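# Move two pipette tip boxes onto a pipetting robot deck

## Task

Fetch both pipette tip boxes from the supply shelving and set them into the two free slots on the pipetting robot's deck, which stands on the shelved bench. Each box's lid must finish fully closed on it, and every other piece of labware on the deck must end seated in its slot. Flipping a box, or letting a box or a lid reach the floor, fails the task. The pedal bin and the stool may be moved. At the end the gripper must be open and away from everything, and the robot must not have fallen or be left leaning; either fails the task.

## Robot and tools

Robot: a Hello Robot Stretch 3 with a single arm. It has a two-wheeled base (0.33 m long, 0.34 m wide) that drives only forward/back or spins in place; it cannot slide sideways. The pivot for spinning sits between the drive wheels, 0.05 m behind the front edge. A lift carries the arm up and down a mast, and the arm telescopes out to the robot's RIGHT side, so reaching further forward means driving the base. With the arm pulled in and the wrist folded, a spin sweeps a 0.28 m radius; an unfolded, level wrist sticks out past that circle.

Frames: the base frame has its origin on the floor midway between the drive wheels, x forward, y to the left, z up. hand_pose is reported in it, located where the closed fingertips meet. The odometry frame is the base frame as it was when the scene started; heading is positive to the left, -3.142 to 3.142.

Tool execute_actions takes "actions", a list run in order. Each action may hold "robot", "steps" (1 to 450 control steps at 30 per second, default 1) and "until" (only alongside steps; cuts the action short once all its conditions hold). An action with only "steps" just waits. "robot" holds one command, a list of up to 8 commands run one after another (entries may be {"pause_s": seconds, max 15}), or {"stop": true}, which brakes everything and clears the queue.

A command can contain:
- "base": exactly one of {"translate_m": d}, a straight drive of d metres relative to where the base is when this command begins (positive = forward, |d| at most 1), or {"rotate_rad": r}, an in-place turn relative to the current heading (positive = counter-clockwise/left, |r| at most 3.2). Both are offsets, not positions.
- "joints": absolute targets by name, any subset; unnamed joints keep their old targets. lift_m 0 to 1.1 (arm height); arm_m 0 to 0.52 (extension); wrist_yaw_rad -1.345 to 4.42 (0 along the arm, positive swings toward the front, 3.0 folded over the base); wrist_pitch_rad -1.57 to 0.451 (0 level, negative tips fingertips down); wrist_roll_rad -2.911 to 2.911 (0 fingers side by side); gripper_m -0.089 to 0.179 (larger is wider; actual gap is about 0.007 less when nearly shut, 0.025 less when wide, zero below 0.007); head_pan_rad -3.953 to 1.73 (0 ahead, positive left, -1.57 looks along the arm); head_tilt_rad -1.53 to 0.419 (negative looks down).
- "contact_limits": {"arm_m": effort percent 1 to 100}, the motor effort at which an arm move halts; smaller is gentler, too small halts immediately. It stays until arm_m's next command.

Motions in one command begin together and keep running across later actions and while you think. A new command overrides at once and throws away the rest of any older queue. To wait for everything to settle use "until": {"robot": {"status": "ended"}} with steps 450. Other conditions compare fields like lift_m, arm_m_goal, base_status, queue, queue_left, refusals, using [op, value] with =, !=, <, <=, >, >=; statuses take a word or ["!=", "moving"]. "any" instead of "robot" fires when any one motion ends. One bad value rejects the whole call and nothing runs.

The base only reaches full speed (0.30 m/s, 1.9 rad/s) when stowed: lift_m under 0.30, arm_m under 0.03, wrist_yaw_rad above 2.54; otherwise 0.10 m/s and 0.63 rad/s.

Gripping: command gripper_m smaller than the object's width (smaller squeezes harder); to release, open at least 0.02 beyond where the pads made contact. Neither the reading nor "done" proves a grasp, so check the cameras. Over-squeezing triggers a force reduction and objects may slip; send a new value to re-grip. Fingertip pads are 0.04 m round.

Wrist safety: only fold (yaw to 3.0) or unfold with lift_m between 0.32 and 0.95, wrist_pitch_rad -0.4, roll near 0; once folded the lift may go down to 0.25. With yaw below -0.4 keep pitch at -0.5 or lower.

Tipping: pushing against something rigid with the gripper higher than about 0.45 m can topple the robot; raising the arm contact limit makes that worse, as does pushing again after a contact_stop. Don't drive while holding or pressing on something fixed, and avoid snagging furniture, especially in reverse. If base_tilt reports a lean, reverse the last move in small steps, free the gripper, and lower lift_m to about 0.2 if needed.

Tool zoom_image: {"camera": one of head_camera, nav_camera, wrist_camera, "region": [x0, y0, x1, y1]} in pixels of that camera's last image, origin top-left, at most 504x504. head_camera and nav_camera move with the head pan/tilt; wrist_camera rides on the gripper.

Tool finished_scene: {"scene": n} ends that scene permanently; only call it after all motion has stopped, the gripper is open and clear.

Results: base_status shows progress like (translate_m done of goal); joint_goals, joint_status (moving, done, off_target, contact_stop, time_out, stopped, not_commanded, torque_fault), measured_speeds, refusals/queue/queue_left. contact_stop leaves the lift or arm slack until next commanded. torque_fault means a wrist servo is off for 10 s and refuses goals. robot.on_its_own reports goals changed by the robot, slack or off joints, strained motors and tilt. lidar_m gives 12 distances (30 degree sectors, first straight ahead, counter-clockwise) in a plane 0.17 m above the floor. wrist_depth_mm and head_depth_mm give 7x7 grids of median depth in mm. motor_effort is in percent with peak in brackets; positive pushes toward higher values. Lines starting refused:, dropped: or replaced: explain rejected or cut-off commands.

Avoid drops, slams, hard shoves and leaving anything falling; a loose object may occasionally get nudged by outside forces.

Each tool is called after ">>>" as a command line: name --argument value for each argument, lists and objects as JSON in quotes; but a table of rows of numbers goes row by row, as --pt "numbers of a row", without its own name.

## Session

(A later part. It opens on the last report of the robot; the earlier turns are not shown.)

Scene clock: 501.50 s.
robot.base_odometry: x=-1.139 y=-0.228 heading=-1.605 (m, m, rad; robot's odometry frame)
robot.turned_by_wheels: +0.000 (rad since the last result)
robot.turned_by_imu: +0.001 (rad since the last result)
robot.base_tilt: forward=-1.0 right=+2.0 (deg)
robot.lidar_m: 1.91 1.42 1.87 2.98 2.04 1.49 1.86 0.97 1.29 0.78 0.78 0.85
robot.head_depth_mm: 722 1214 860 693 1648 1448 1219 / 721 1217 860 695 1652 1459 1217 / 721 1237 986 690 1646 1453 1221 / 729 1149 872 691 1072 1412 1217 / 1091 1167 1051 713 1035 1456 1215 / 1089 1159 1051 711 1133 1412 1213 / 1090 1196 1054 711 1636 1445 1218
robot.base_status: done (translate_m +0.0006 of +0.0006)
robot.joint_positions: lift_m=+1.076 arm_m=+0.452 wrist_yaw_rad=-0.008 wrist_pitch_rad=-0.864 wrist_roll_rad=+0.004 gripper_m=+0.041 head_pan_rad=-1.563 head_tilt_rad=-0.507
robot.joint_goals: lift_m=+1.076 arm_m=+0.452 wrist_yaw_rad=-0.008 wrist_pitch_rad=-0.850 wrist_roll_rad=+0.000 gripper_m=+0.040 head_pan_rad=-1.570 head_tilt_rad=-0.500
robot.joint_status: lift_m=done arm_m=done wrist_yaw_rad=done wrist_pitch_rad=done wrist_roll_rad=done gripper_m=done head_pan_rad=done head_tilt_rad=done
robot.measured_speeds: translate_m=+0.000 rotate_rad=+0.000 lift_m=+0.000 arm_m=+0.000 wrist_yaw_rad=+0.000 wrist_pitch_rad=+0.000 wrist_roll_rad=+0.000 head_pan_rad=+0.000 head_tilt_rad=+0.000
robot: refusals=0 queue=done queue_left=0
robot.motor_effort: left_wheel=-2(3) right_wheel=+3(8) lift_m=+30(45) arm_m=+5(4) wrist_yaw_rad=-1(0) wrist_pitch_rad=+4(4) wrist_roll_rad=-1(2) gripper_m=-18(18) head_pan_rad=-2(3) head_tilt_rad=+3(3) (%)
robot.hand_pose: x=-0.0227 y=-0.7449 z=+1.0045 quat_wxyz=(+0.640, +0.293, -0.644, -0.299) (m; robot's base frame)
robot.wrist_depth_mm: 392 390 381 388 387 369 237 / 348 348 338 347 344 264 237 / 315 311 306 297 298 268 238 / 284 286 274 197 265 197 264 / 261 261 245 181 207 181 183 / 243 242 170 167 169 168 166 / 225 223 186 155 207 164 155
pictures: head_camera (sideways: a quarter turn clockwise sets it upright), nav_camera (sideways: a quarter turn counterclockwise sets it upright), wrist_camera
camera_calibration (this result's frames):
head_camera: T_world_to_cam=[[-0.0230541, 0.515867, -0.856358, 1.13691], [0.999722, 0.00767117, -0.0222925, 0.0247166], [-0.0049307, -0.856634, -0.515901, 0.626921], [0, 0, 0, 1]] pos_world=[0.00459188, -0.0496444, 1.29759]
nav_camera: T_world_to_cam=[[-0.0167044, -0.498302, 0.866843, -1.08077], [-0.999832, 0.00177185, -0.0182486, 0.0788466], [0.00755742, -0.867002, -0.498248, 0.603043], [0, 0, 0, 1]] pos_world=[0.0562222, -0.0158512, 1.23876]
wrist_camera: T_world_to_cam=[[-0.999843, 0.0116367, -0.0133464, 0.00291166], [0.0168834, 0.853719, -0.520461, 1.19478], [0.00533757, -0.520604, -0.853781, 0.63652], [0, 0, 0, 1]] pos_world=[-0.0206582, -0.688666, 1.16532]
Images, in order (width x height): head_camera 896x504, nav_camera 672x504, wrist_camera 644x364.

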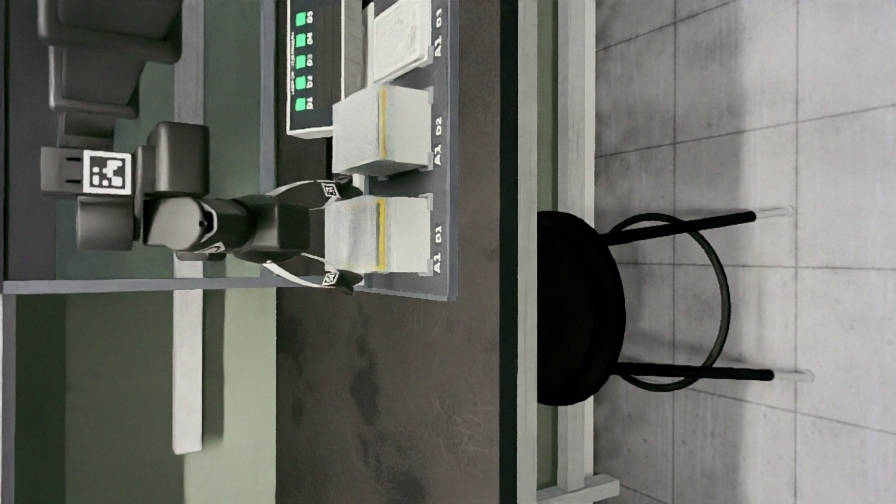

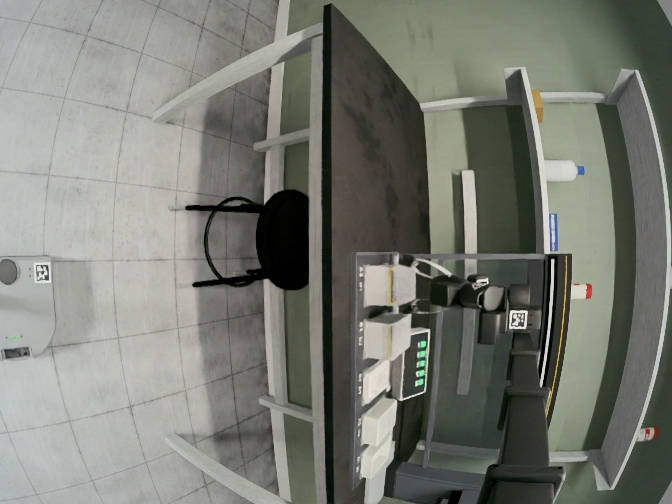

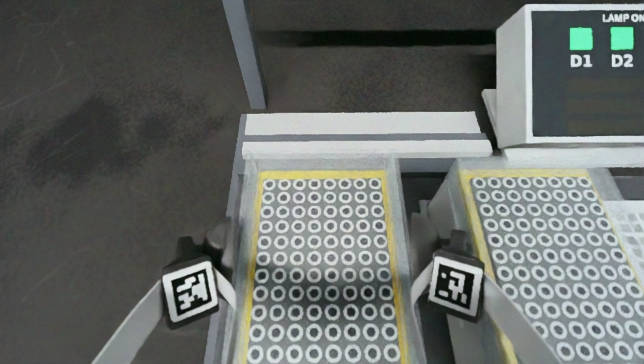

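Looks symmetric. Lower, then check before release.

>>> execute_actions --actions '[{"robot":{"joints":{"lift_m":1.068}},"steps":300,"until":{"robot":{"status":"ended"}}}]'

>>> zoom_image --camera "head_camera" --region '[260, 60, 480, 310]'

Scene clock: 507.33 s.
robot.base_odometry: x=-1.139 y=-0.228 heading=-1.605 (m, m, rad; robot's odometry frame)
robot.turned_by_wheels: +0.000 (rad since the last result)
robot.turned_by_imu: +0.000 (rad since the last result)
robot.base_tilt: forward=-1.0 right=+2.0 (deg)
robot.lidar_m: 1.92 1.43 1.87 2.98 2.04 1.49 1.86 0.98 1.29 0.78 0.78 0.85
robot.head_depth_mm: 722 1238 856 692 1664 1461 1220 / 725 1201 855 691 1650 1454 1215 / 719 1238 990 689 1656 1460 1217 / 735 1145 859 691 1066 1411 1213 / 1089 1166 1056 711 1032 1451 1220 / 1084 1163 1053 711 1139 1406 1223 / 1087 1198 1053 711 1643 1451 1217
robot.base_status: done (translate_m +0.0006 of +0.0006)
robot.joint_positions: lift_m=+1.068 arm_m=+0.452 wrist_yaw_rad=-0.008 wrist_pitch_rad=-0.864 wrist_roll_rad=+0.004 gripper_m=+0.041 head_pan_rad=-1.563 head_tilt_rad=-0.507
robot.joint_goals: lift_m=+1.068 arm_m=+0.452 wrist_yaw_rad=-0.008 wrist_pitch_rad=-0.850 wrist_roll_rad=+0.000 gripper_m=+0.040 head_pan_rad=-1.570 head_tilt_rad=-0.500
robot.joint_status: lift_m=done arm_m=done wrist_yaw_rad=done wrist_pitch_rad=done wrist_roll_rad=done gripper_m=done head_pan_rad=done head_tilt_rad=done
robot.measured_speeds: translate_m=+0.000 rotate_rad=+0.000 lift_m=+0.000 arm_m=+0.000 wrist_yaw_rad=+0.000 wrist_pitch_rad=+0.000 wrist_roll_rad=+0.000 head_pan_rad=+0.000 head_tilt_rad=+0.000
robot: refusals=0 queue=done queue_left=0
robot.motor_effort: left_wheel=-2(2) right_wheel=+3(3) lift_m=+30(31) arm_m=+5(5) wrist_yaw_rad=-1(1) wrist_pitch_rad=+4(5) wrist_roll_rad=-1(2) gripper_m=-18(18) head_pan_rad=-2(2) head_tilt_rad=+5(4) (%)
robot.hand_pose: x=-0.0227 y=-0.7449 z=+0.9965 quat_wxyz=(+0.640, +0.293, -0.644, -0.299) (m; robot's base frame)
robot.wrist_depth_mm: 379 378 369 378 378 358 231 / 335 335 329 333 334 263 231 / 304 303 297 278 280 266 231 / 278 275 265 188 256 188 236 / 253 254 236 172 207 175 172 / 234 233 162 160 162 162 159 / 218 218 179 147 201 163 148
pictures: head_camera (sideways: a quarter turn clockwise sets it upright), nav_camera (sideways: a quarter turn counterclockwise sets it upright), wrist_camera
camera_calibration (this result's frames):
head_camera: T_world_to_cam=[[-0.0230542, 0.515867, -0.856358, 1.13691], [0.999722, 0.0076714, -0.0222925, 0.0247166], [-0.0049305, -0.856634, -0.515901, 0.626921], [0, 0, 0, 1]] pos_world=[0.00459189, -0.0496444, 1.29759]
nav_camera: T_world_to_cam=[[-0.0167043, -0.498302, 0.866843, -1.08077], [-0.999832, 0.00177161, -0.0182486, 0.0788466], [0.00755763, -0.867002, -0.498248, 0.603043], [0, 0, 0, 1]] pos_world=[0.0562222, -0.0158511, 1.23876]
wrist_camera: T_world_to_cam=[[-0.999843, 0.0116351, -0.013346, 0.00280381], [0.0168833, 0.853579, -0.52069, 1.19082], [0.00533354, -0.520834, -0.853641, 0.629402], [0, 0, 0, 1]] pos_world=[-0.0206585, -0.688679, 1.15737]
Images, in order (width x height): head_camera 896x504, nav_camera 672x504, wrist_camera 644x364.

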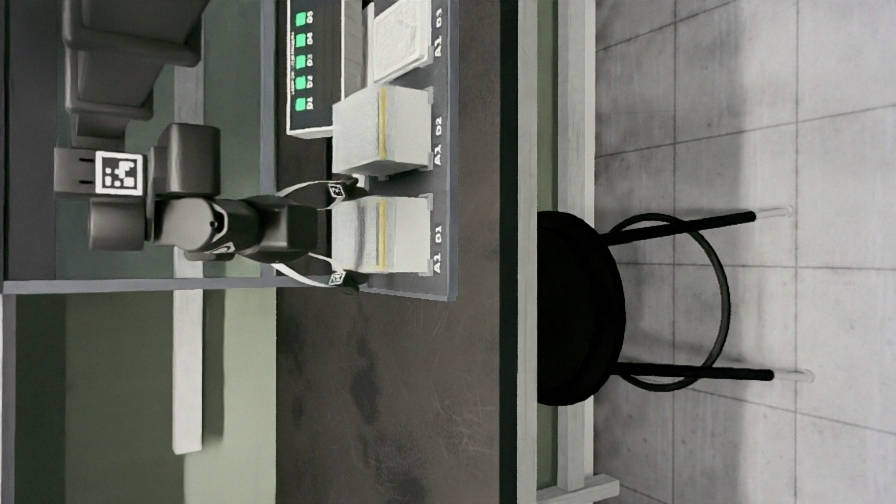

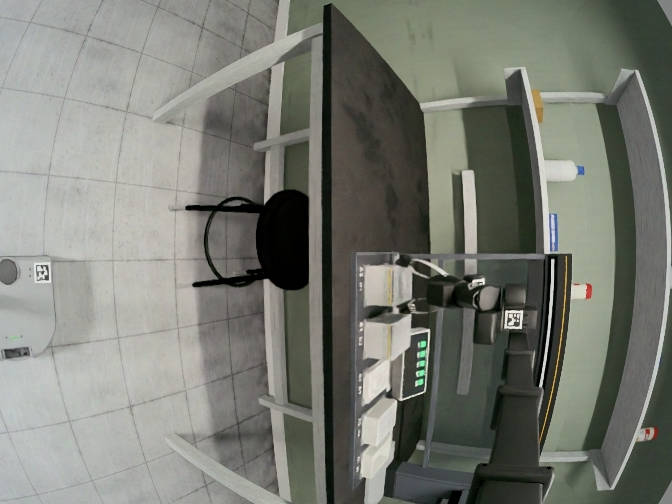

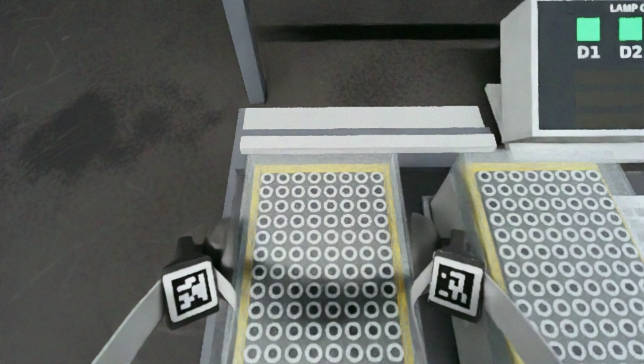

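Region (260, 60, 480, 310) of head_camera's 896x504 image, scaled by 2.016, with more detail than that image has; it fills the left 444 columns of this view, and the rest is white.

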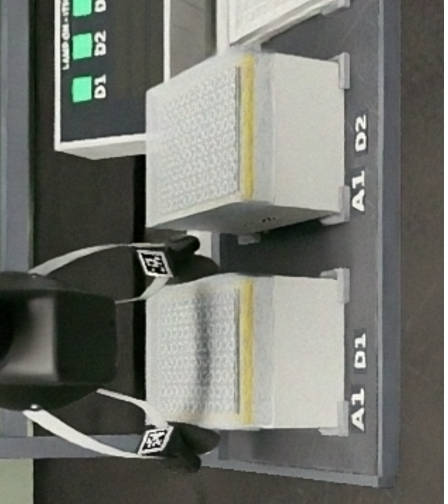

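>>> execute_actions --actions '[{"robot":[{"joints":{"gripper_m":0.121}},{"joints":{"lift_m":1.098}},{"joints":{"arm_m":0.25}}],"steps":450,"until":{"robot":{"status":"ended"}}}]'

>>> zoom_image --camera "wrist_camera" --region '[140, 0, 644, 364]'

Scene clock: 514.50 s.
robot.base_odometry: x=-1.139 y=-0.228 heading=-1.605 (m, m, rad; robot's odometry frame)
robot.turned_by_wheels: +0.000 (rad since the last result)
robot.turned_by_imu: +0.001 (rad since the last result)
robot.base_tilt: forward=-0.9 right=+2.0 (deg)
robot.lidar_m: 1.92 1.42 1.87 2.98 2.05 1.48 1.86 0.97 1.29 0.78 0.78 0.85
robot.head_depth_mm: - 1172 857 692 1653 1459 1228 / - - 858 693 1665 1456 1209 / - - 928 692 1675 1461 1219 / 734 1141 861 692 1075 1405 1218 / 1085 1162 1050 680 1029 1452 1214 / 1093 1167 1054 712 1137 1410 1205 / 1087 1197 1054 710 1636 1447 1210
robot.base_status: done (translate_m +0.0006 of +0.0006)
robot.joint_positions: lift_m=+1.098 arm_m=+0.250 wrist_yaw_rad=-0.007 wrist_pitch_rad=-0.865 wrist_roll_rad=+0.004 gripper_m=+0.121 head_pan_rad=-1.563 head_tilt_rad=-0.507
robot.joint_goals: lift_m=+1.098 arm_m=+0.250 wrist_yaw_rad=-0.008 wrist_pitch_rad=-0.850 wrist_roll_rad=+0.000 gripper_m=+0.121 head_pan_rad=-1.570 head_tilt_rad=-0.500
robot.joint_status: lift_m=done arm_m=done wrist_yaw_rad=done wrist_pitch_rad=done wrist_roll_rad=done gripper_m=done head_pan_rad=done head_tilt_rad=done
robot.measured_speeds: translate_m=+0.000 rotate_rad=+0.000 lift_m=+0.000 arm_m=+0.000 wrist_yaw_rad=+0.000 wrist_pitch_rad=+0.000 wrist_roll_rad=+0.000 head_pan_rad=+0.000 head_tilt_rad=+0.000
robot: refusals=0 queue=done queue_left=0
robot.motor_effort: left_wheel=-1(2) right_wheel=+3(3) lift_m=+45(47) arm_m=-6(8) wrist_yaw_rad=-2(2) wrist_pitch_rad=+5(5) wrist_roll_rad=-2(2) gripper_m=+0(89) head_pan_rad=-2(2) head_tilt_rad=+3(4) (%)
robot.hand_pose: x=-0.0226 y=-0.5431 z=+1.0257 quat_wxyz=(+0.640, +0.294, -0.644, -0.300) (m; robot's base frame)
robot.wrist_depth_mm: 424 426 421 304 339 357 382 / 379 376 366 271 296 275 345 / 340 338 336 290 310 308 309 / 310 311 304 301 300 301 301 / 284 284 284 283 283 284 281 / 703 271 - - - 271 837 / - - - - - - -
pictures: head_camera (sideways: a quarter turn clockwise sets it upright), nav_camera (sideways: a quarter turn counterclockwise sets it upright), wrist_camera
camera_calibration (this result's frames):
head_camera: T_world_to_cam=[[-0.0230535, 0.515787, -0.856406, 1.13698], [0.999722, 0.00766908, -0.0222925, 0.0247167], [-0.00493034, -0.856682, -0.515821, 0.626817], [0, 0, 0, 1]] pos_world=[0.00459188, -0.0496448, 1.29759]
nav_camera: T_world_to_cam=[[-0.016705, -0.498221, 0.866889, -1.08083], [-0.999832, 0.00177014, -0.0182495, 0.0788477], [0.00755777, -0.867048, -0.498167, 0.602937], [0, 0, 0, 1]] pos_world=[0.0562223, -0.0158571, 1.23876]
wrist_camera: T_world_to_cam=[[-0.999852, 0.0108557, -0.0133419, 0.00053849], [0.0162072, 0.854358, -0.519432, 1.03286], [0.00575998, -0.519571, -0.854408, 0.760961], [0, 0, 0, 1]] pos_world=[-0.0205846, -0.487069, 1.18668]
Images, in order (width x height): head_camera 896x504, nav_camera 672x504, wrist_camera 644x364.

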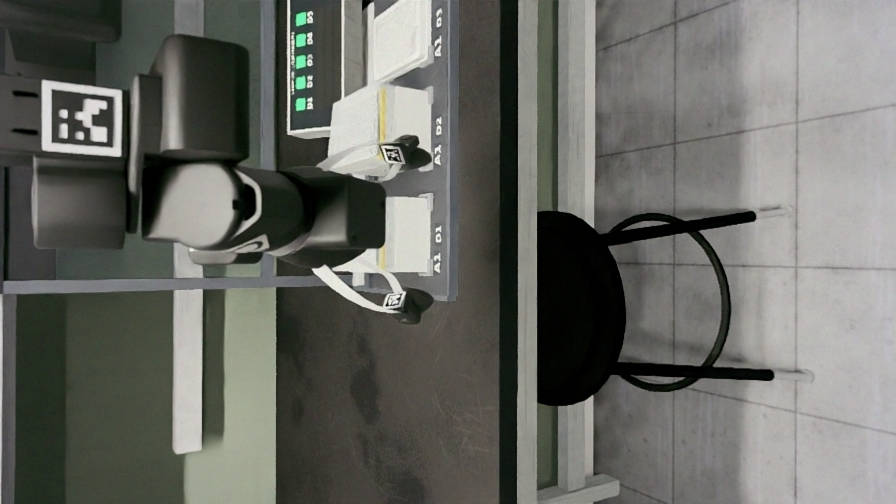

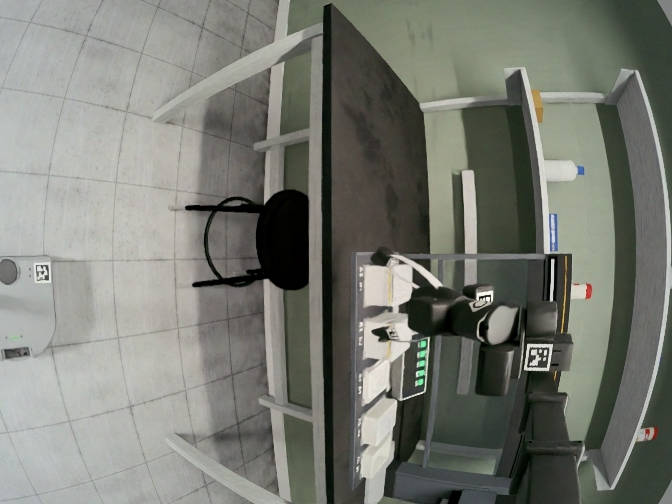

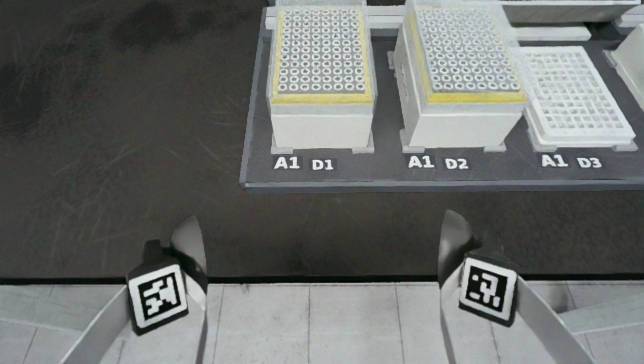

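Region (140, 0, 644, 364) of wrist_camera's 644x364 image, scaled by 1.000.

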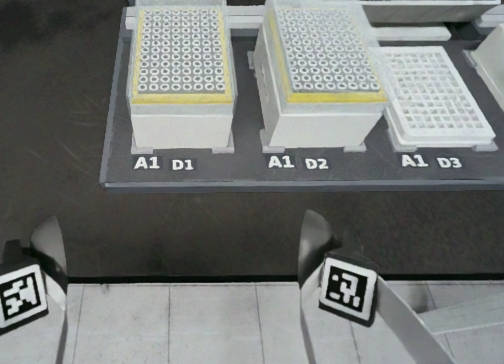

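>>> zoom_image --camera "wrist_camera" --region '[250, 0, 550, 170]'

>>> zoom_image --camera "head_camera" --region '[300, 60, 460, 200]'

Region (250, 0, 550, 170) of wrist_camera's 644x364 image, scaled by 1.680; it fills the top 286 rows of this view, and the rest is white.

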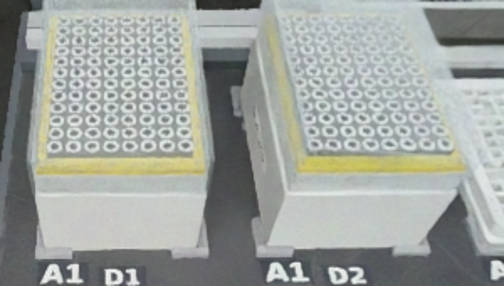

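Region (300, 60, 460, 200) of head_camera's 896x504 image, scaled by 3.150, with more detail than that image has; it fills the top 441 rows of this view, and the rest is white.

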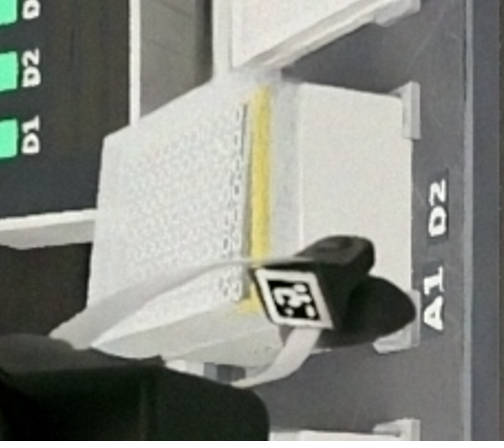

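>>> execute_actions --actions '[{"robot":[{"base":{"translate_m":-0.2},"joints":{"gripper_m":0.0,"head_pan_rad":-1.45}},{"joints":{"arm_m":0.40}}],"steps":450,"until":{"robot":{"status":"ended"}}}]'

Scene clock: 544.00 s.
robot.base_odometry: x=-1.132 y=-0.029 heading=-1.605 (m, m, rad; robot's odometry frame)
robot.turned_by_wheels: +0.000 (rad since the last result)
robot.turned_by_imu: +0.001 (rad since the last result)
robot.base_tilt: forward=-1.1 right=+1.8 (deg)
robot.lidar_m: 2.09 1.61 2.16 2.98 1.92 1.31 1.66 0.84 0.82 0.79 0.86 1.01
robot.head_depth_mm: 1085 1187 1062 686 1560 1455 1218 / - 1212 850 691 1590 1463 1216 / 907 1168 852 692 1629 1455 1217 / 1092 1176 988 692 1622 1454 1207 / 1105 1171 877 698 1063 1404 1208 / 1109 1199 1055 711 1070 1417 1219 / 1129 1231 1049 717 1659 1447 1216
robot.base_status: done (translate_m -0.2000 of -0.2000)
robot.joint_positions: lift_m=+1.098 arm_m=+0.400 wrist_yaw_rad=-0.007 wrist_pitch_rad=-0.865 wrist_roll_rad=+0.004 gripper_m=+0.000 head_pan_rad=-1.457 head_tilt_rad=-0.507
robot.joint_goals: lift_m=+1.098 arm_m=+0.400 wrist_yaw_rad=-0.008 wrist_pitch_rad=-0.850 wrist_roll_rad=+0.000 gripper_m=+0.000 head_pan_rad=-1.450 head_tilt_rad=-0.500
robot.joint_status: lift_m=done arm_m=done wrist_yaw_rad=done wrist_pitch_rad=done wrist_roll_rad=done gripper_m=done head_pan_rad=done head_tilt_rad=done
robot.measured_speeds: translate_m=+0.000 rotate_rad=+0.000 lift_m=+0.000 arm_m=+0.000 wrist_yaw_rad=+0.000 wrist_pitch_rad=+0.000 wrist_roll_rad=+0.000 head_pan_rad=+0.000 head_tilt_rad=+0.000
robot: refusals=0 queue=done queue_left=0
robot.motor_effort: left_wheel=-2(7) right_wheel=+3(6) lift_m=+45(45) arm_m=+4(3) wrist_yaw_rad=+0(1) wrist_pitch_rad=+5(5) wrist_roll_rad=-2(2) gripper_m=-2(87) head_pan_rad=+3(11) head_tilt_rad=+4(3) (%)
robot.hand_pose: x=-0.0227 y=-0.6924 z=+1.0258 quat_wxyz=(+0.640, +0.294, -0.644, -0.300) (m; robot's base frame)
robot.wrist_depth_mm: 409 423 420 282 281 410 419 / 370 379 377 281 283 343 374 / 250 312 250 332 327 311 316 / 222 247 222 284 289 251 255 / 210 231 203 271 265 233 227 / 205 207 192 - 239 234 212 / 233 233 231 234 233 231 231
pictures: head_camera (sideways: a quarter turn clockwise sets it upright), nav_camera (sideways: a quarter turn counterclockwise sets it upright), wrist_camera
camera_calibration (this result's frames):
head_camera: T_world_to_cam=[[-0.077625, 0.510431, -0.856408, 1.13731], [0.993271, 0.113651, -0.0222925, 0.024756], [0.0859531, -0.852375, -0.515818, 0.626259], [0, 0, 0, 1]] pos_world=[0.00986547, -0.0495248, 1.29759]
nav_camera: T_world_to_cam=[[0.0362277, -0.49718, 0.866891, -1.08116], [-0.994381, -0.104277, -0.0182495, 0.0788145], [0.0994701, -0.861358, -0.498164, 0.602374], [0, 0, 0, 1]] pos_world=[0.0576213, -0.0104521, 1.23876]
wrist_camera: T_world_to_cam=[[-0.999846, 0.0114235, -0.0133422, 0.00246928], [0.0166932, 0.854295, -0.519521, 1.16053], [0.00546338, -0.519664, -0.854353, 0.68325], [0, 0, 0, 1]] pos_world=[-0.0206369, -0.636404, 1.18669]
Images, in order (width x height): head_camera 896x504, nav_camera 672x504, wrist_camera 644x364.

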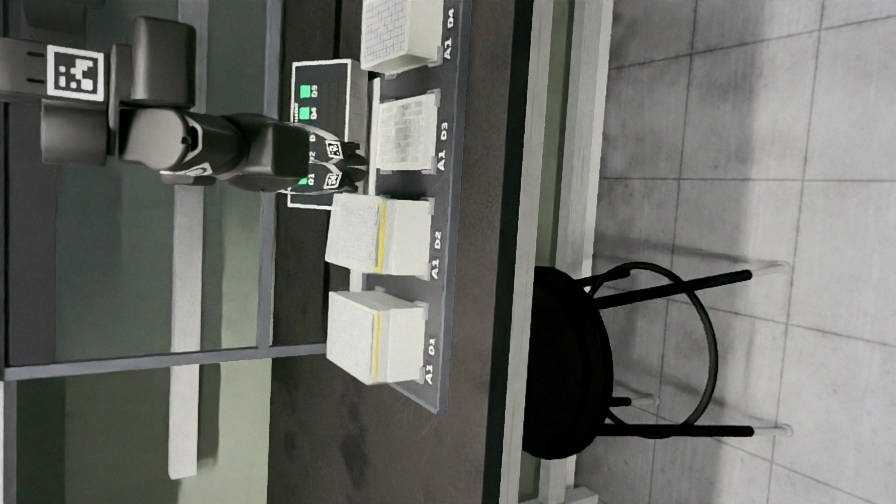

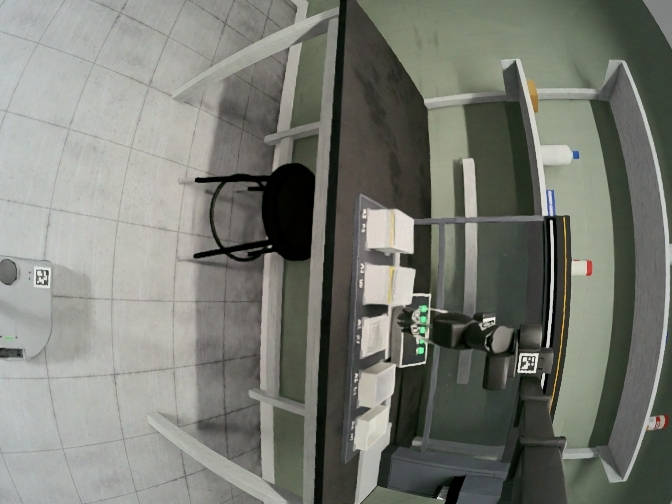

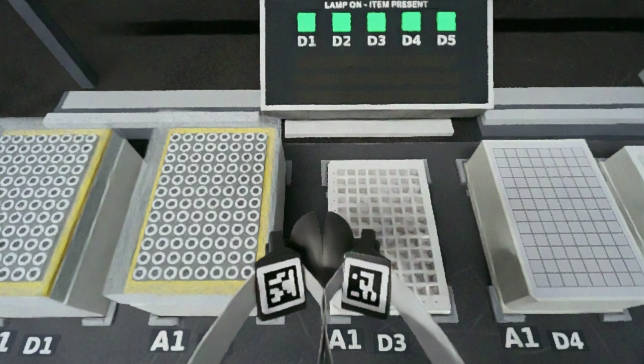

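>>> zoom_image --camera "head_camera" --region '[290, 120, 470, 400]'

>>> zoom_image --camera "wrist_camera" --region '[60, 90, 400, 364]'

Region (290, 120, 470, 400) of head_camera's 896x504 image, scaled by 1.800, with more detail than that image has; it fills the left 324 columns of this view, and the rest is white.

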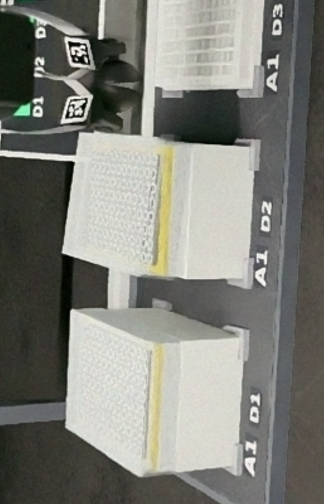

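Region (60, 90, 400, 364) of wrist_camera's 644x364 image, scaled by 1.482; it fills the top 406 rows of this view, and the rest is white.

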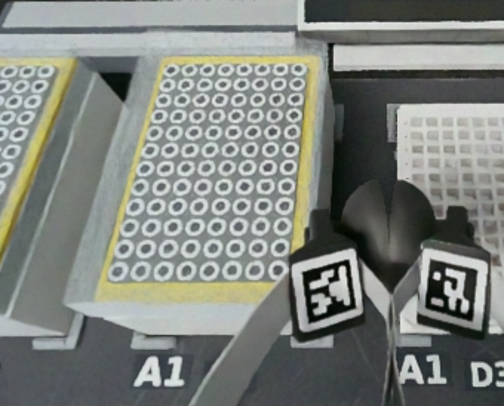

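>>> execute_actions --actions '[{"robot":[{"base":{"translate_m":-0.01},"joints":{"arm_m":0.447}},{"joints":{"lift_m":1.066}}],"steps":450,"until":{"robot":{"status":"ended"}}}]'

>>> zoom_image --camera "head_camera" --region '[270, 100, 470, 400]'

Scene clock: 562.90 s.
robot.base_odometry: x=-1.131 y=-0.019 heading=-1.605 (m, m, rad; robot's odometry frame)
robot.turned_by_wheels: +0.000 (rad since the last result)
robot.turned_by_imu: +0.001 (rad since the last result)
robot.base_tilt: forward=-0.9 right=+2.0 (deg)
robot.lidar_m: 2.09 1.62 2.17 2.98 1.91 1.30 1.65 0.84 0.82 0.79 0.86 1.01
robot.head_depth_mm: 706 1150 1057 687 1550 1454 1227 / 713 - 849 689 1580 1448 1219 / 1080 1161 853 691 1642 1447 1217 / 1097 1168 987 693 1654 1448 1219 / 1098 1183 875 700 1068 1418 1215 / 1097 1193 1054 709 1043 1402 1215 / 1131 1234 1050 716 1658 1408 1214
robot.base_status: done (translate_m -0.0100 of -0.0100)
robot.joint_positions: lift_m=+1.066 arm_m=+0.447 wrist_yaw_rad=-0.007 wrist_pitch_rad=-0.865 wrist_roll_rad=+0.004 gripper_m=+0.000 head_pan_rad=-1.457 head_tilt_rad=-0.507
robot.joint_goals: lift_m=+1.066 arm_m=+0.447 wrist_yaw_rad=-0.008 wrist_pitch_rad=-0.850 wrist_roll_rad=+0.000 gripper_m=+0.000 head_pan_rad=-1.450 head_tilt_rad=-0.500
robot.joint_status: lift_m=done arm_m=done wrist_yaw_rad=done wrist_pitch_rad=done wrist_roll_rad=done gripper_m=done head_pan_rad=done head_tilt_rad=done
robot.measured_speeds: translate_m=+0.000 rotate_rad=+0.000 lift_m=+0.000 arm_m=+0.000 wrist_yaw_rad=+0.000 wrist_pitch_rad=+0.000 wrist_roll_rad=+0.000 head_pan_rad=+0.000 head_tilt_rad=+0.000
robot: refusals=0 queue=done queue_left=0
robot.motor_effort: left_wheel=-2(6) right_wheel=+3(8) lift_m=+31(45) arm_m=+5(4) wrist_yaw_rad=-1(1) wrist_pitch_rad=+5(5) wrist_roll_rad=-2(2) gripper_m=-2(2) head_pan_rad=+3(3) head_tilt_rad=+3(3) (%)
robot.hand_pose: x=-0.0227 y=-0.7394 z=+0.9943 quat_wxyz=(+0.640, +0.294, -0.644, -0.300) (m; robot's base frame)
robot.wrist_depth_mm: 371 377 355 231 231 231 370 / 326 334 319 232 231 233 332 / 278 280 268 234 238 265 265 / 210 186 189 257 259 232 210 / 209 170 175 229 230 216 192 / 190 157 160 - 209 213 179 / 148 146 175 201 194 201 166
pictures: head_camera (sideways: a quarter turn clockwise sets it upright), nav_camera (sideways: a quarter turn counterclockwise sets it upright), wrist_camera
camera_calibration (this result's frames):
head_camera: T_world_to_cam=[[-0.0776242, 0.510422, -0.856414, 1.13732], [0.993271, 0.113652, -0.0222925, 0.024756], [0.0859541, -0.852381, -0.515809, 0.626247], [0, 0, 0, 1]] pos_world=[0.0098655, -0.0495248, 1.29759]
nav_camera: T_world_to_cam=[[0.0362269, -0.497171, 0.866896, -1.08116], [-0.994381, -0.104278, -0.0182496, 0.0788146], [0.0994711, -0.861364, -0.498155, 0.602361], [0, 0, 0, 1]] pos_world=[0.0576214, -0.0104528, 1.23876]
wrist_camera: T_world_to_cam=[[-0.999846, 0.0114258, -0.0133422, 0.00258769], [0.0166952, 0.854288, -0.519531, 1.18434], [0.00546202, -0.519674, -0.854347, 0.631924], [0, 0, 0, 1]] pos_world=[-0.0206371, -0.683407, 1.15522]
Images, in order (width x height): head_camera 896x504, nav_camera 672x504, wrist_camera 644x364.

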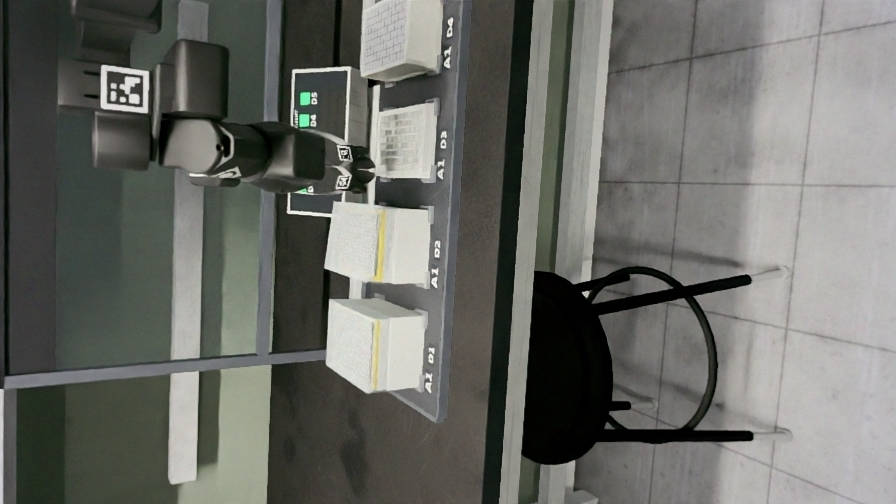

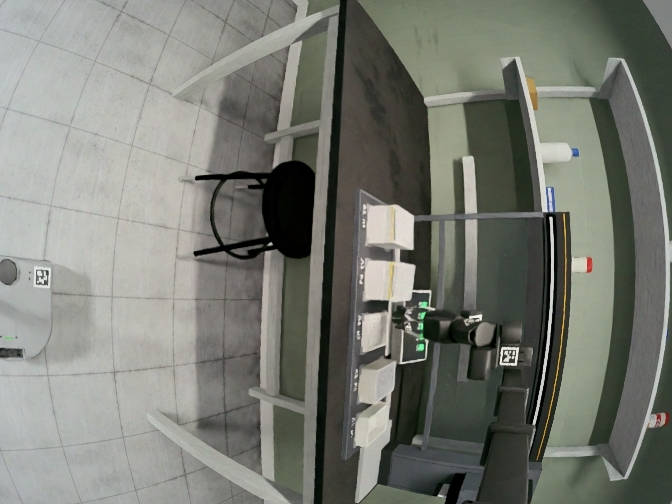

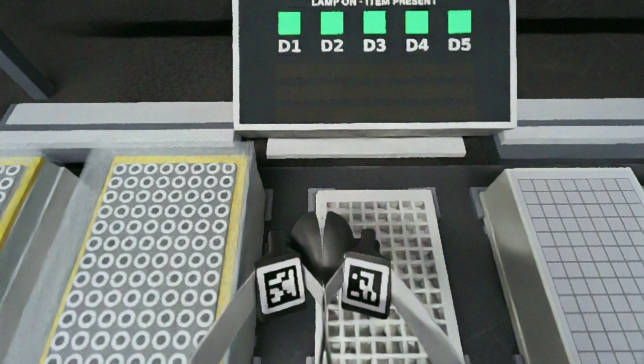

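Region (270, 100, 470, 400) of head_camera's 896x504 image, scaled by 1.680, with more detail than that image has.

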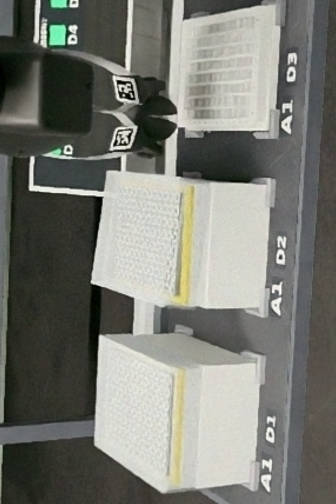

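>>> execute_actions --actions '[{"robot":{"base":{"translate_m":0.011}},"steps":200,"until":{"robot":{"status":"ended"}}}]'

>>> zoom_image --camera "wrist_camera" --region '[0, 100, 400, 364]'

>>> zoom_image --camera "head_camera" --region '[290, 130, 450, 300]'

Scene clock: 569.53 s.
robot.base_odometry: x=-1.132 y=-0.030 heading=-1.605 (m, m, rad; robot's odometry frame)
robot.turned_by_wheels: +0.000 (rad since the last result)
robot.turned_by_imu: +0.001 (rad since the last result)
robot.base_tilt: forward=-1.0 right=+1.8 (deg)
robot.lidar_m: 2.09 1.61 2.15 2.98 1.92 1.31 1.66 0.83 0.83 0.79 0.86 1.00
robot.head_depth_mm: 708 1150 1066 686 1560 1462 1222 / 713 - 850 692 1591 1446 1220 / 1077 1162 857 689 1648 1457 1215 / 1090 1173 989 692 1611 1414 1215 / 1107 1160 880 701 1070 1406 1216 / 1101 1197 1052 712 1070 1423 1217 / 1128 1237 1051 719 1681 1449 1211
robot.base_status: done (translate_m +0.0110 of +0.0110)
robot.joint_positions: lift_m=+1.066 arm_m=+0.447 wrist_yaw_rad=-0.007 wrist_pitch_rad=-0.865 wrist_roll_rad=+0.004 gripper_m=+0.000 head_pan_rad=-1.457 head_tilt_rad=-0.507
robot.joint_goals: lift_m=+1.066 arm_m=+0.447 wrist_yaw_rad=-0.008 wrist_pitch_rad=-0.850 wrist_roll_rad=+0.000 gripper_m=+0.000 head_pan_rad=-1.450 head_tilt_rad=-0.500
robot.joint_status: lift_m=done arm_m=done wrist_yaw_rad=done wrist_pitch_rad=done wrist_roll_rad=done gripper_m=done head_pan_rad=done head_tilt_rad=done
robot.measured_speeds: translate_m=+0.000 rotate_rad=+0.000 lift_m=+0.000 arm_m=+0.000 wrist_yaw_rad=+0.000 wrist_pitch_rad=+0.000 wrist_roll_rad=+0.000 head_pan_rad=+0.000 head_tilt_rad=+0.000
robot: refusals=0 queue=done queue_left=0
robot.motor_effort: left_wheel=-2(4) right_wheel=+4(9) lift_m=+31(30) arm_m=+4(5) wrist_yaw_rad=-1(1) wrist_pitch_rad=+5(5) wrist_roll_rad=-2(2) gripper_m=-2(2) head_pan_rad=+3(3) head_tilt_rad=+2(3) (%)
robot.hand_pose: x=-0.0227 y=-0.7394 z=+0.9943 quat_wxyz=(+0.640, +0.294, -0.644, -0.300) (m; robot's base frame)
robot.wrist_depth_mm: 375 374 361 232 233 230 371 / 325 336 327 231 231 231 330 / 278 278 267 234 238 265 266 / 199 190 189 258 259 249 211 / 202 171 172 238 227 230 194 / 196 159 159 - 209 216 179 / 185 146 151 201 195 201 168
pictures: head_camera (sideways: a quarter turn clockwise sets it upright), nav_camera (sideways: a quarter turn counterclockwise sets it upright), wrist_camera
camera_calibration (this result's frames):
head_camera: T_world_to_cam=[[-0.077624, 0.510422, -0.856413, 1.13732], [0.993271, 0.113651, -0.0222925, 0.024756], [0.0859538, -0.852381, -0.515809, 0.626247], [0, 0, 0, 1]] pos_world=[0.00986548, -0.0495248, 1.29759]
nav_camera: T_world_to_cam=[[0.0362267, -0.497171, 0.866896, -1.08116], [-0.994381, -0.104277, -0.0182496, 0.0788146], [0.0994708, -0.861364, -0.498155, 0.602361], [0, 0, 0, 1]] pos_world=[0.0576214, -0.0104528, 1.23876]
wrist_camera: T_world_to_cam=[[-0.999846, 0.0114254, -0.0133422, 0.00258752], [0.0166949, 0.854288, -0.519531, 1.18434], [0.00546224, -0.519674, -0.854347, 0.631924], [0, 0, 0, 1]] pos_world=[-0.0206371, -0.683408, 1.15522]
Images, in order (width x height): head_camera 896x504, nav_camera 672x504, wrist_camera 644x364.

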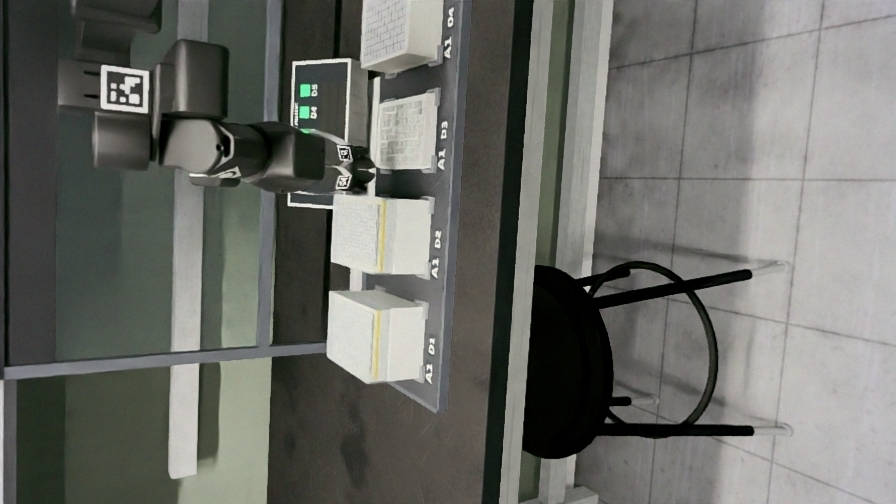

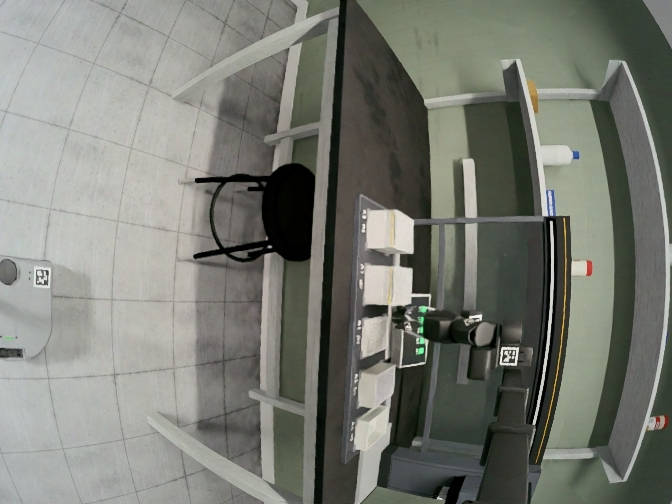

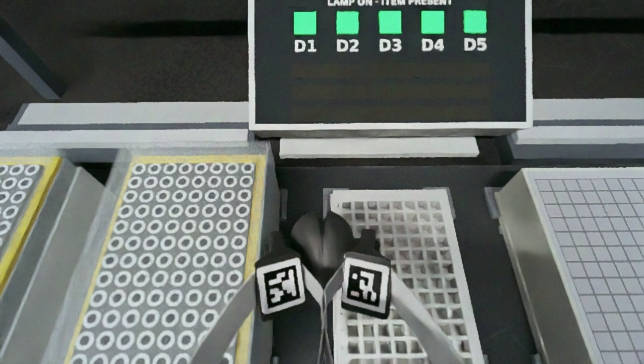

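Region (0, 100, 400, 364) of wrist_camera's 644x364 image, scaled by 1.260; it fills the top 333 rows of this view, and the rest is white.

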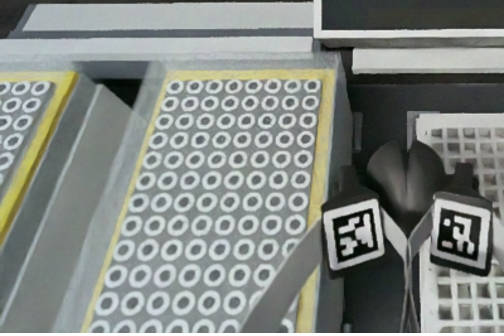

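Region (290, 130, 450, 300) of head_camera's 896x504 image, scaled by 2.965, with more detail than that image has; it fills the left 474 columns of this view, and the rest is white.

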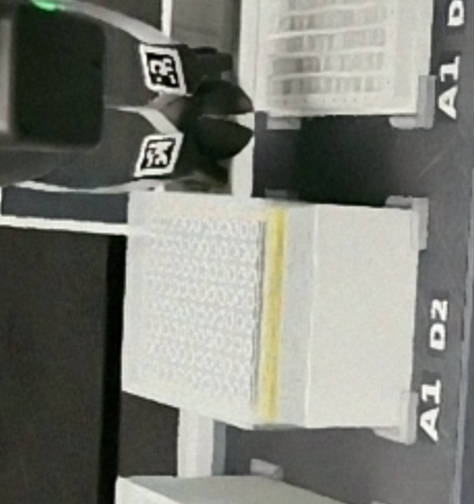

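The cover dropped into place. Back off, lift and retract.

>>> execute_actions --actions '[{"robot":[{"base":{"translate_m":-0.015}},{"joints":{"lift_m":1.098}},{"joints":{"arm_m":0.22}}],"steps":450,"until":{"robot":{"status":"ended"}}}]'

>>> zoom_image --camera "wrist_camera" --region '[0, 0, 400, 200]'

>>> zoom_image --camera "head_camera" --region '[290, 180, 470, 420]'

Scene clock: 577.13 s.
robot.base_odometry: x=-1.131 y=-0.015 heading=-1.605 (m, m, rad; robot's odometry frame)
robot.turned_by_wheels: +0.000 (rad since the last result)
robot.turned_by_imu: +0.001 (rad since the last result)
robot.base_tilt: forward=-1.1 right=+1.9 (deg)
robot.lidar_m: 2.09 1.62 2.17 2.98 1.91 1.30 1.65 0.84 0.81 0.79 0.87 1.02
robot.head_depth_mm: - - 1025 686 1567 1468 1219 / 708 - - 683 1586 1460 1215 / 1081 1158 860 683 1648 1449 1210 / 1096 1174 987 690 1631 1453 1214 / 1103 1180 879 698 1077 1411 1220 / 1100 1187 1052 710 1068 1454 1215 / 1125 1217 1052 717 1663 1402 1217
robot.base_status: done (translate_m -0.0150 of -0.0150)
robot.joint_positions: lift_m=+1.098 arm_m=+0.220 wrist_yaw_rad=-0.007 wrist_pitch_rad=-0.865 wrist_roll_rad=+0.003 gripper_m=+0.000 head_pan_rad=-1.457 head_tilt_rad=-0.507
robot.joint_goals: lift_m=+1.098 arm_m=+0.220 wrist_yaw_rad=-0.008 wrist_pitch_rad=-0.850 wrist_roll_rad=+0.000 gripper_m=+0.000 head_pan_rad=-1.450 head_tilt_rad=-0.500
robot.joint_status: lift_m=done arm_m=done wrist_yaw_rad=done wrist_pitch_rad=done wrist_roll_rad=done gripper_m=done head_pan_rad=done head_tilt_rad=done
robot.measured_speeds: translate_m=+0.000 rotate_rad=+0.000 lift_m=+0.000 arm_m=+0.000 wrist_yaw_rad=+0.000 wrist_pitch_rad=+0.000 wrist_roll_rad=+0.000 head_pan_rad=+0.000 head_tilt_rad=+0.000
robot: refusals=0 queue=done queue_left=0
robot.motor_effort: left_wheel=-2(6) right_wheel=+3(5) lift_m=+45(47) arm_m=-6(10) wrist_yaw_rad=+0(1) wrist_pitch_rad=+4(5) wrist_roll_rad=-1(2) gripper_m=-2(2) head_pan_rad=+3(3) head_tilt_rad=+4(4) (%)
robot.hand_pose: x=-0.0227 y=-0.5131 z=+1.0258 quat_wxyz=(+0.640, +0.294, -0.644, -0.300) (m; robot's base frame)
robot.wrist_depth_mm: 405 321 302 400 384 350 375 / 287 300 283 354 341 303 341 / 320 320 317 316 318 318 315 / 308 309 309 310 308 307 305 / 291 291 290 287 290 293 291 / - - - - - - 701 / - - - - - - -
pictures: head_camera (sideways: a quarter turn clockwise sets it upright), nav_camera (sideways: a quarter turn counterclockwise sets it upright), wrist_camera
camera_calibration (this result's frames):
head_camera: T_world_to_cam=[[-0.0777077, 0.510381, -0.85643, 1.13734], [0.993251, 0.11382, -0.0222925, 0.0247561], [0.0861008, -0.852383, -0.515781, 0.62621], [0, 0, 0, 1]] pos_world=[0.00987393, -0.0495243, 1.29759]
nav_camera: T_world_to_cam=[[0.0363081, -0.497136, 0.866912, -1.08119], [-0.994363, -0.104447, -0.0182499, 0.0788149], [0.0996193, -0.861363, -0.498126, 0.602324], [0, 0, 0, 1]] pos_world=[0.0576234, -0.0104461, 1.23877]
wrist_camera: T_world_to_cam=[[-0.999847, 0.0113673, -0.0132931, 0.000341495], [0.0166199, 0.854274, -0.519556, 1.00737], [0.00545001, -0.519698, -0.854333, 0.776413], [0, 0, 0, 1]] pos_world=[-0.0206324, -0.457076, 1.18671]
Images, in order (width x height): head_camera 896x504, nav_camera 672x504, wrist_camera 644x364.

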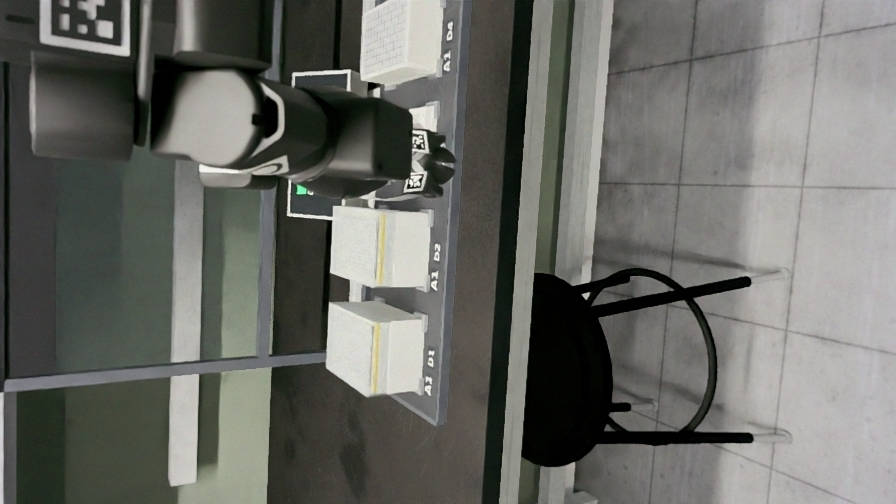

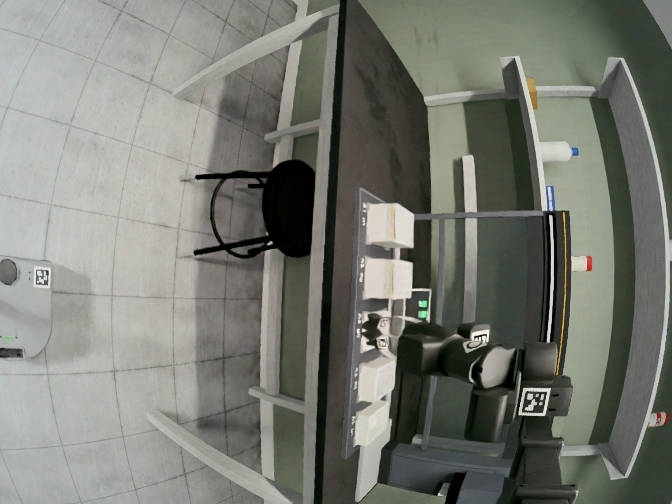

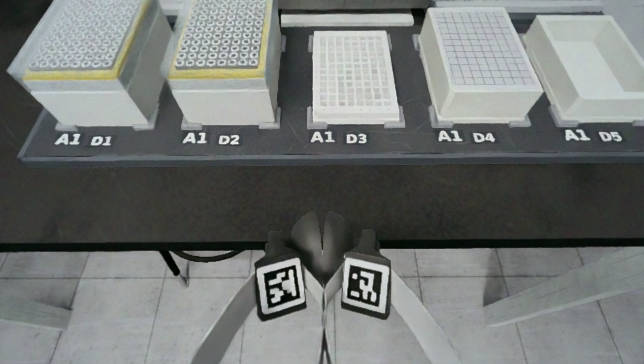

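Region (0, 0, 400, 200) of wrist_camera's 644x364 image, scaled by 1.260.

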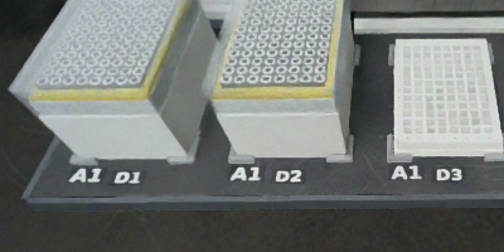

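Region (290, 180, 470, 420) of head_camera's 896x504 image, scaled by 2.100, with more detail than that image has; it fills the left 378 columns of this view, and the rest is white.

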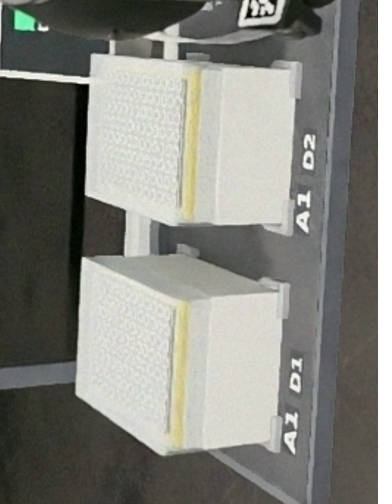

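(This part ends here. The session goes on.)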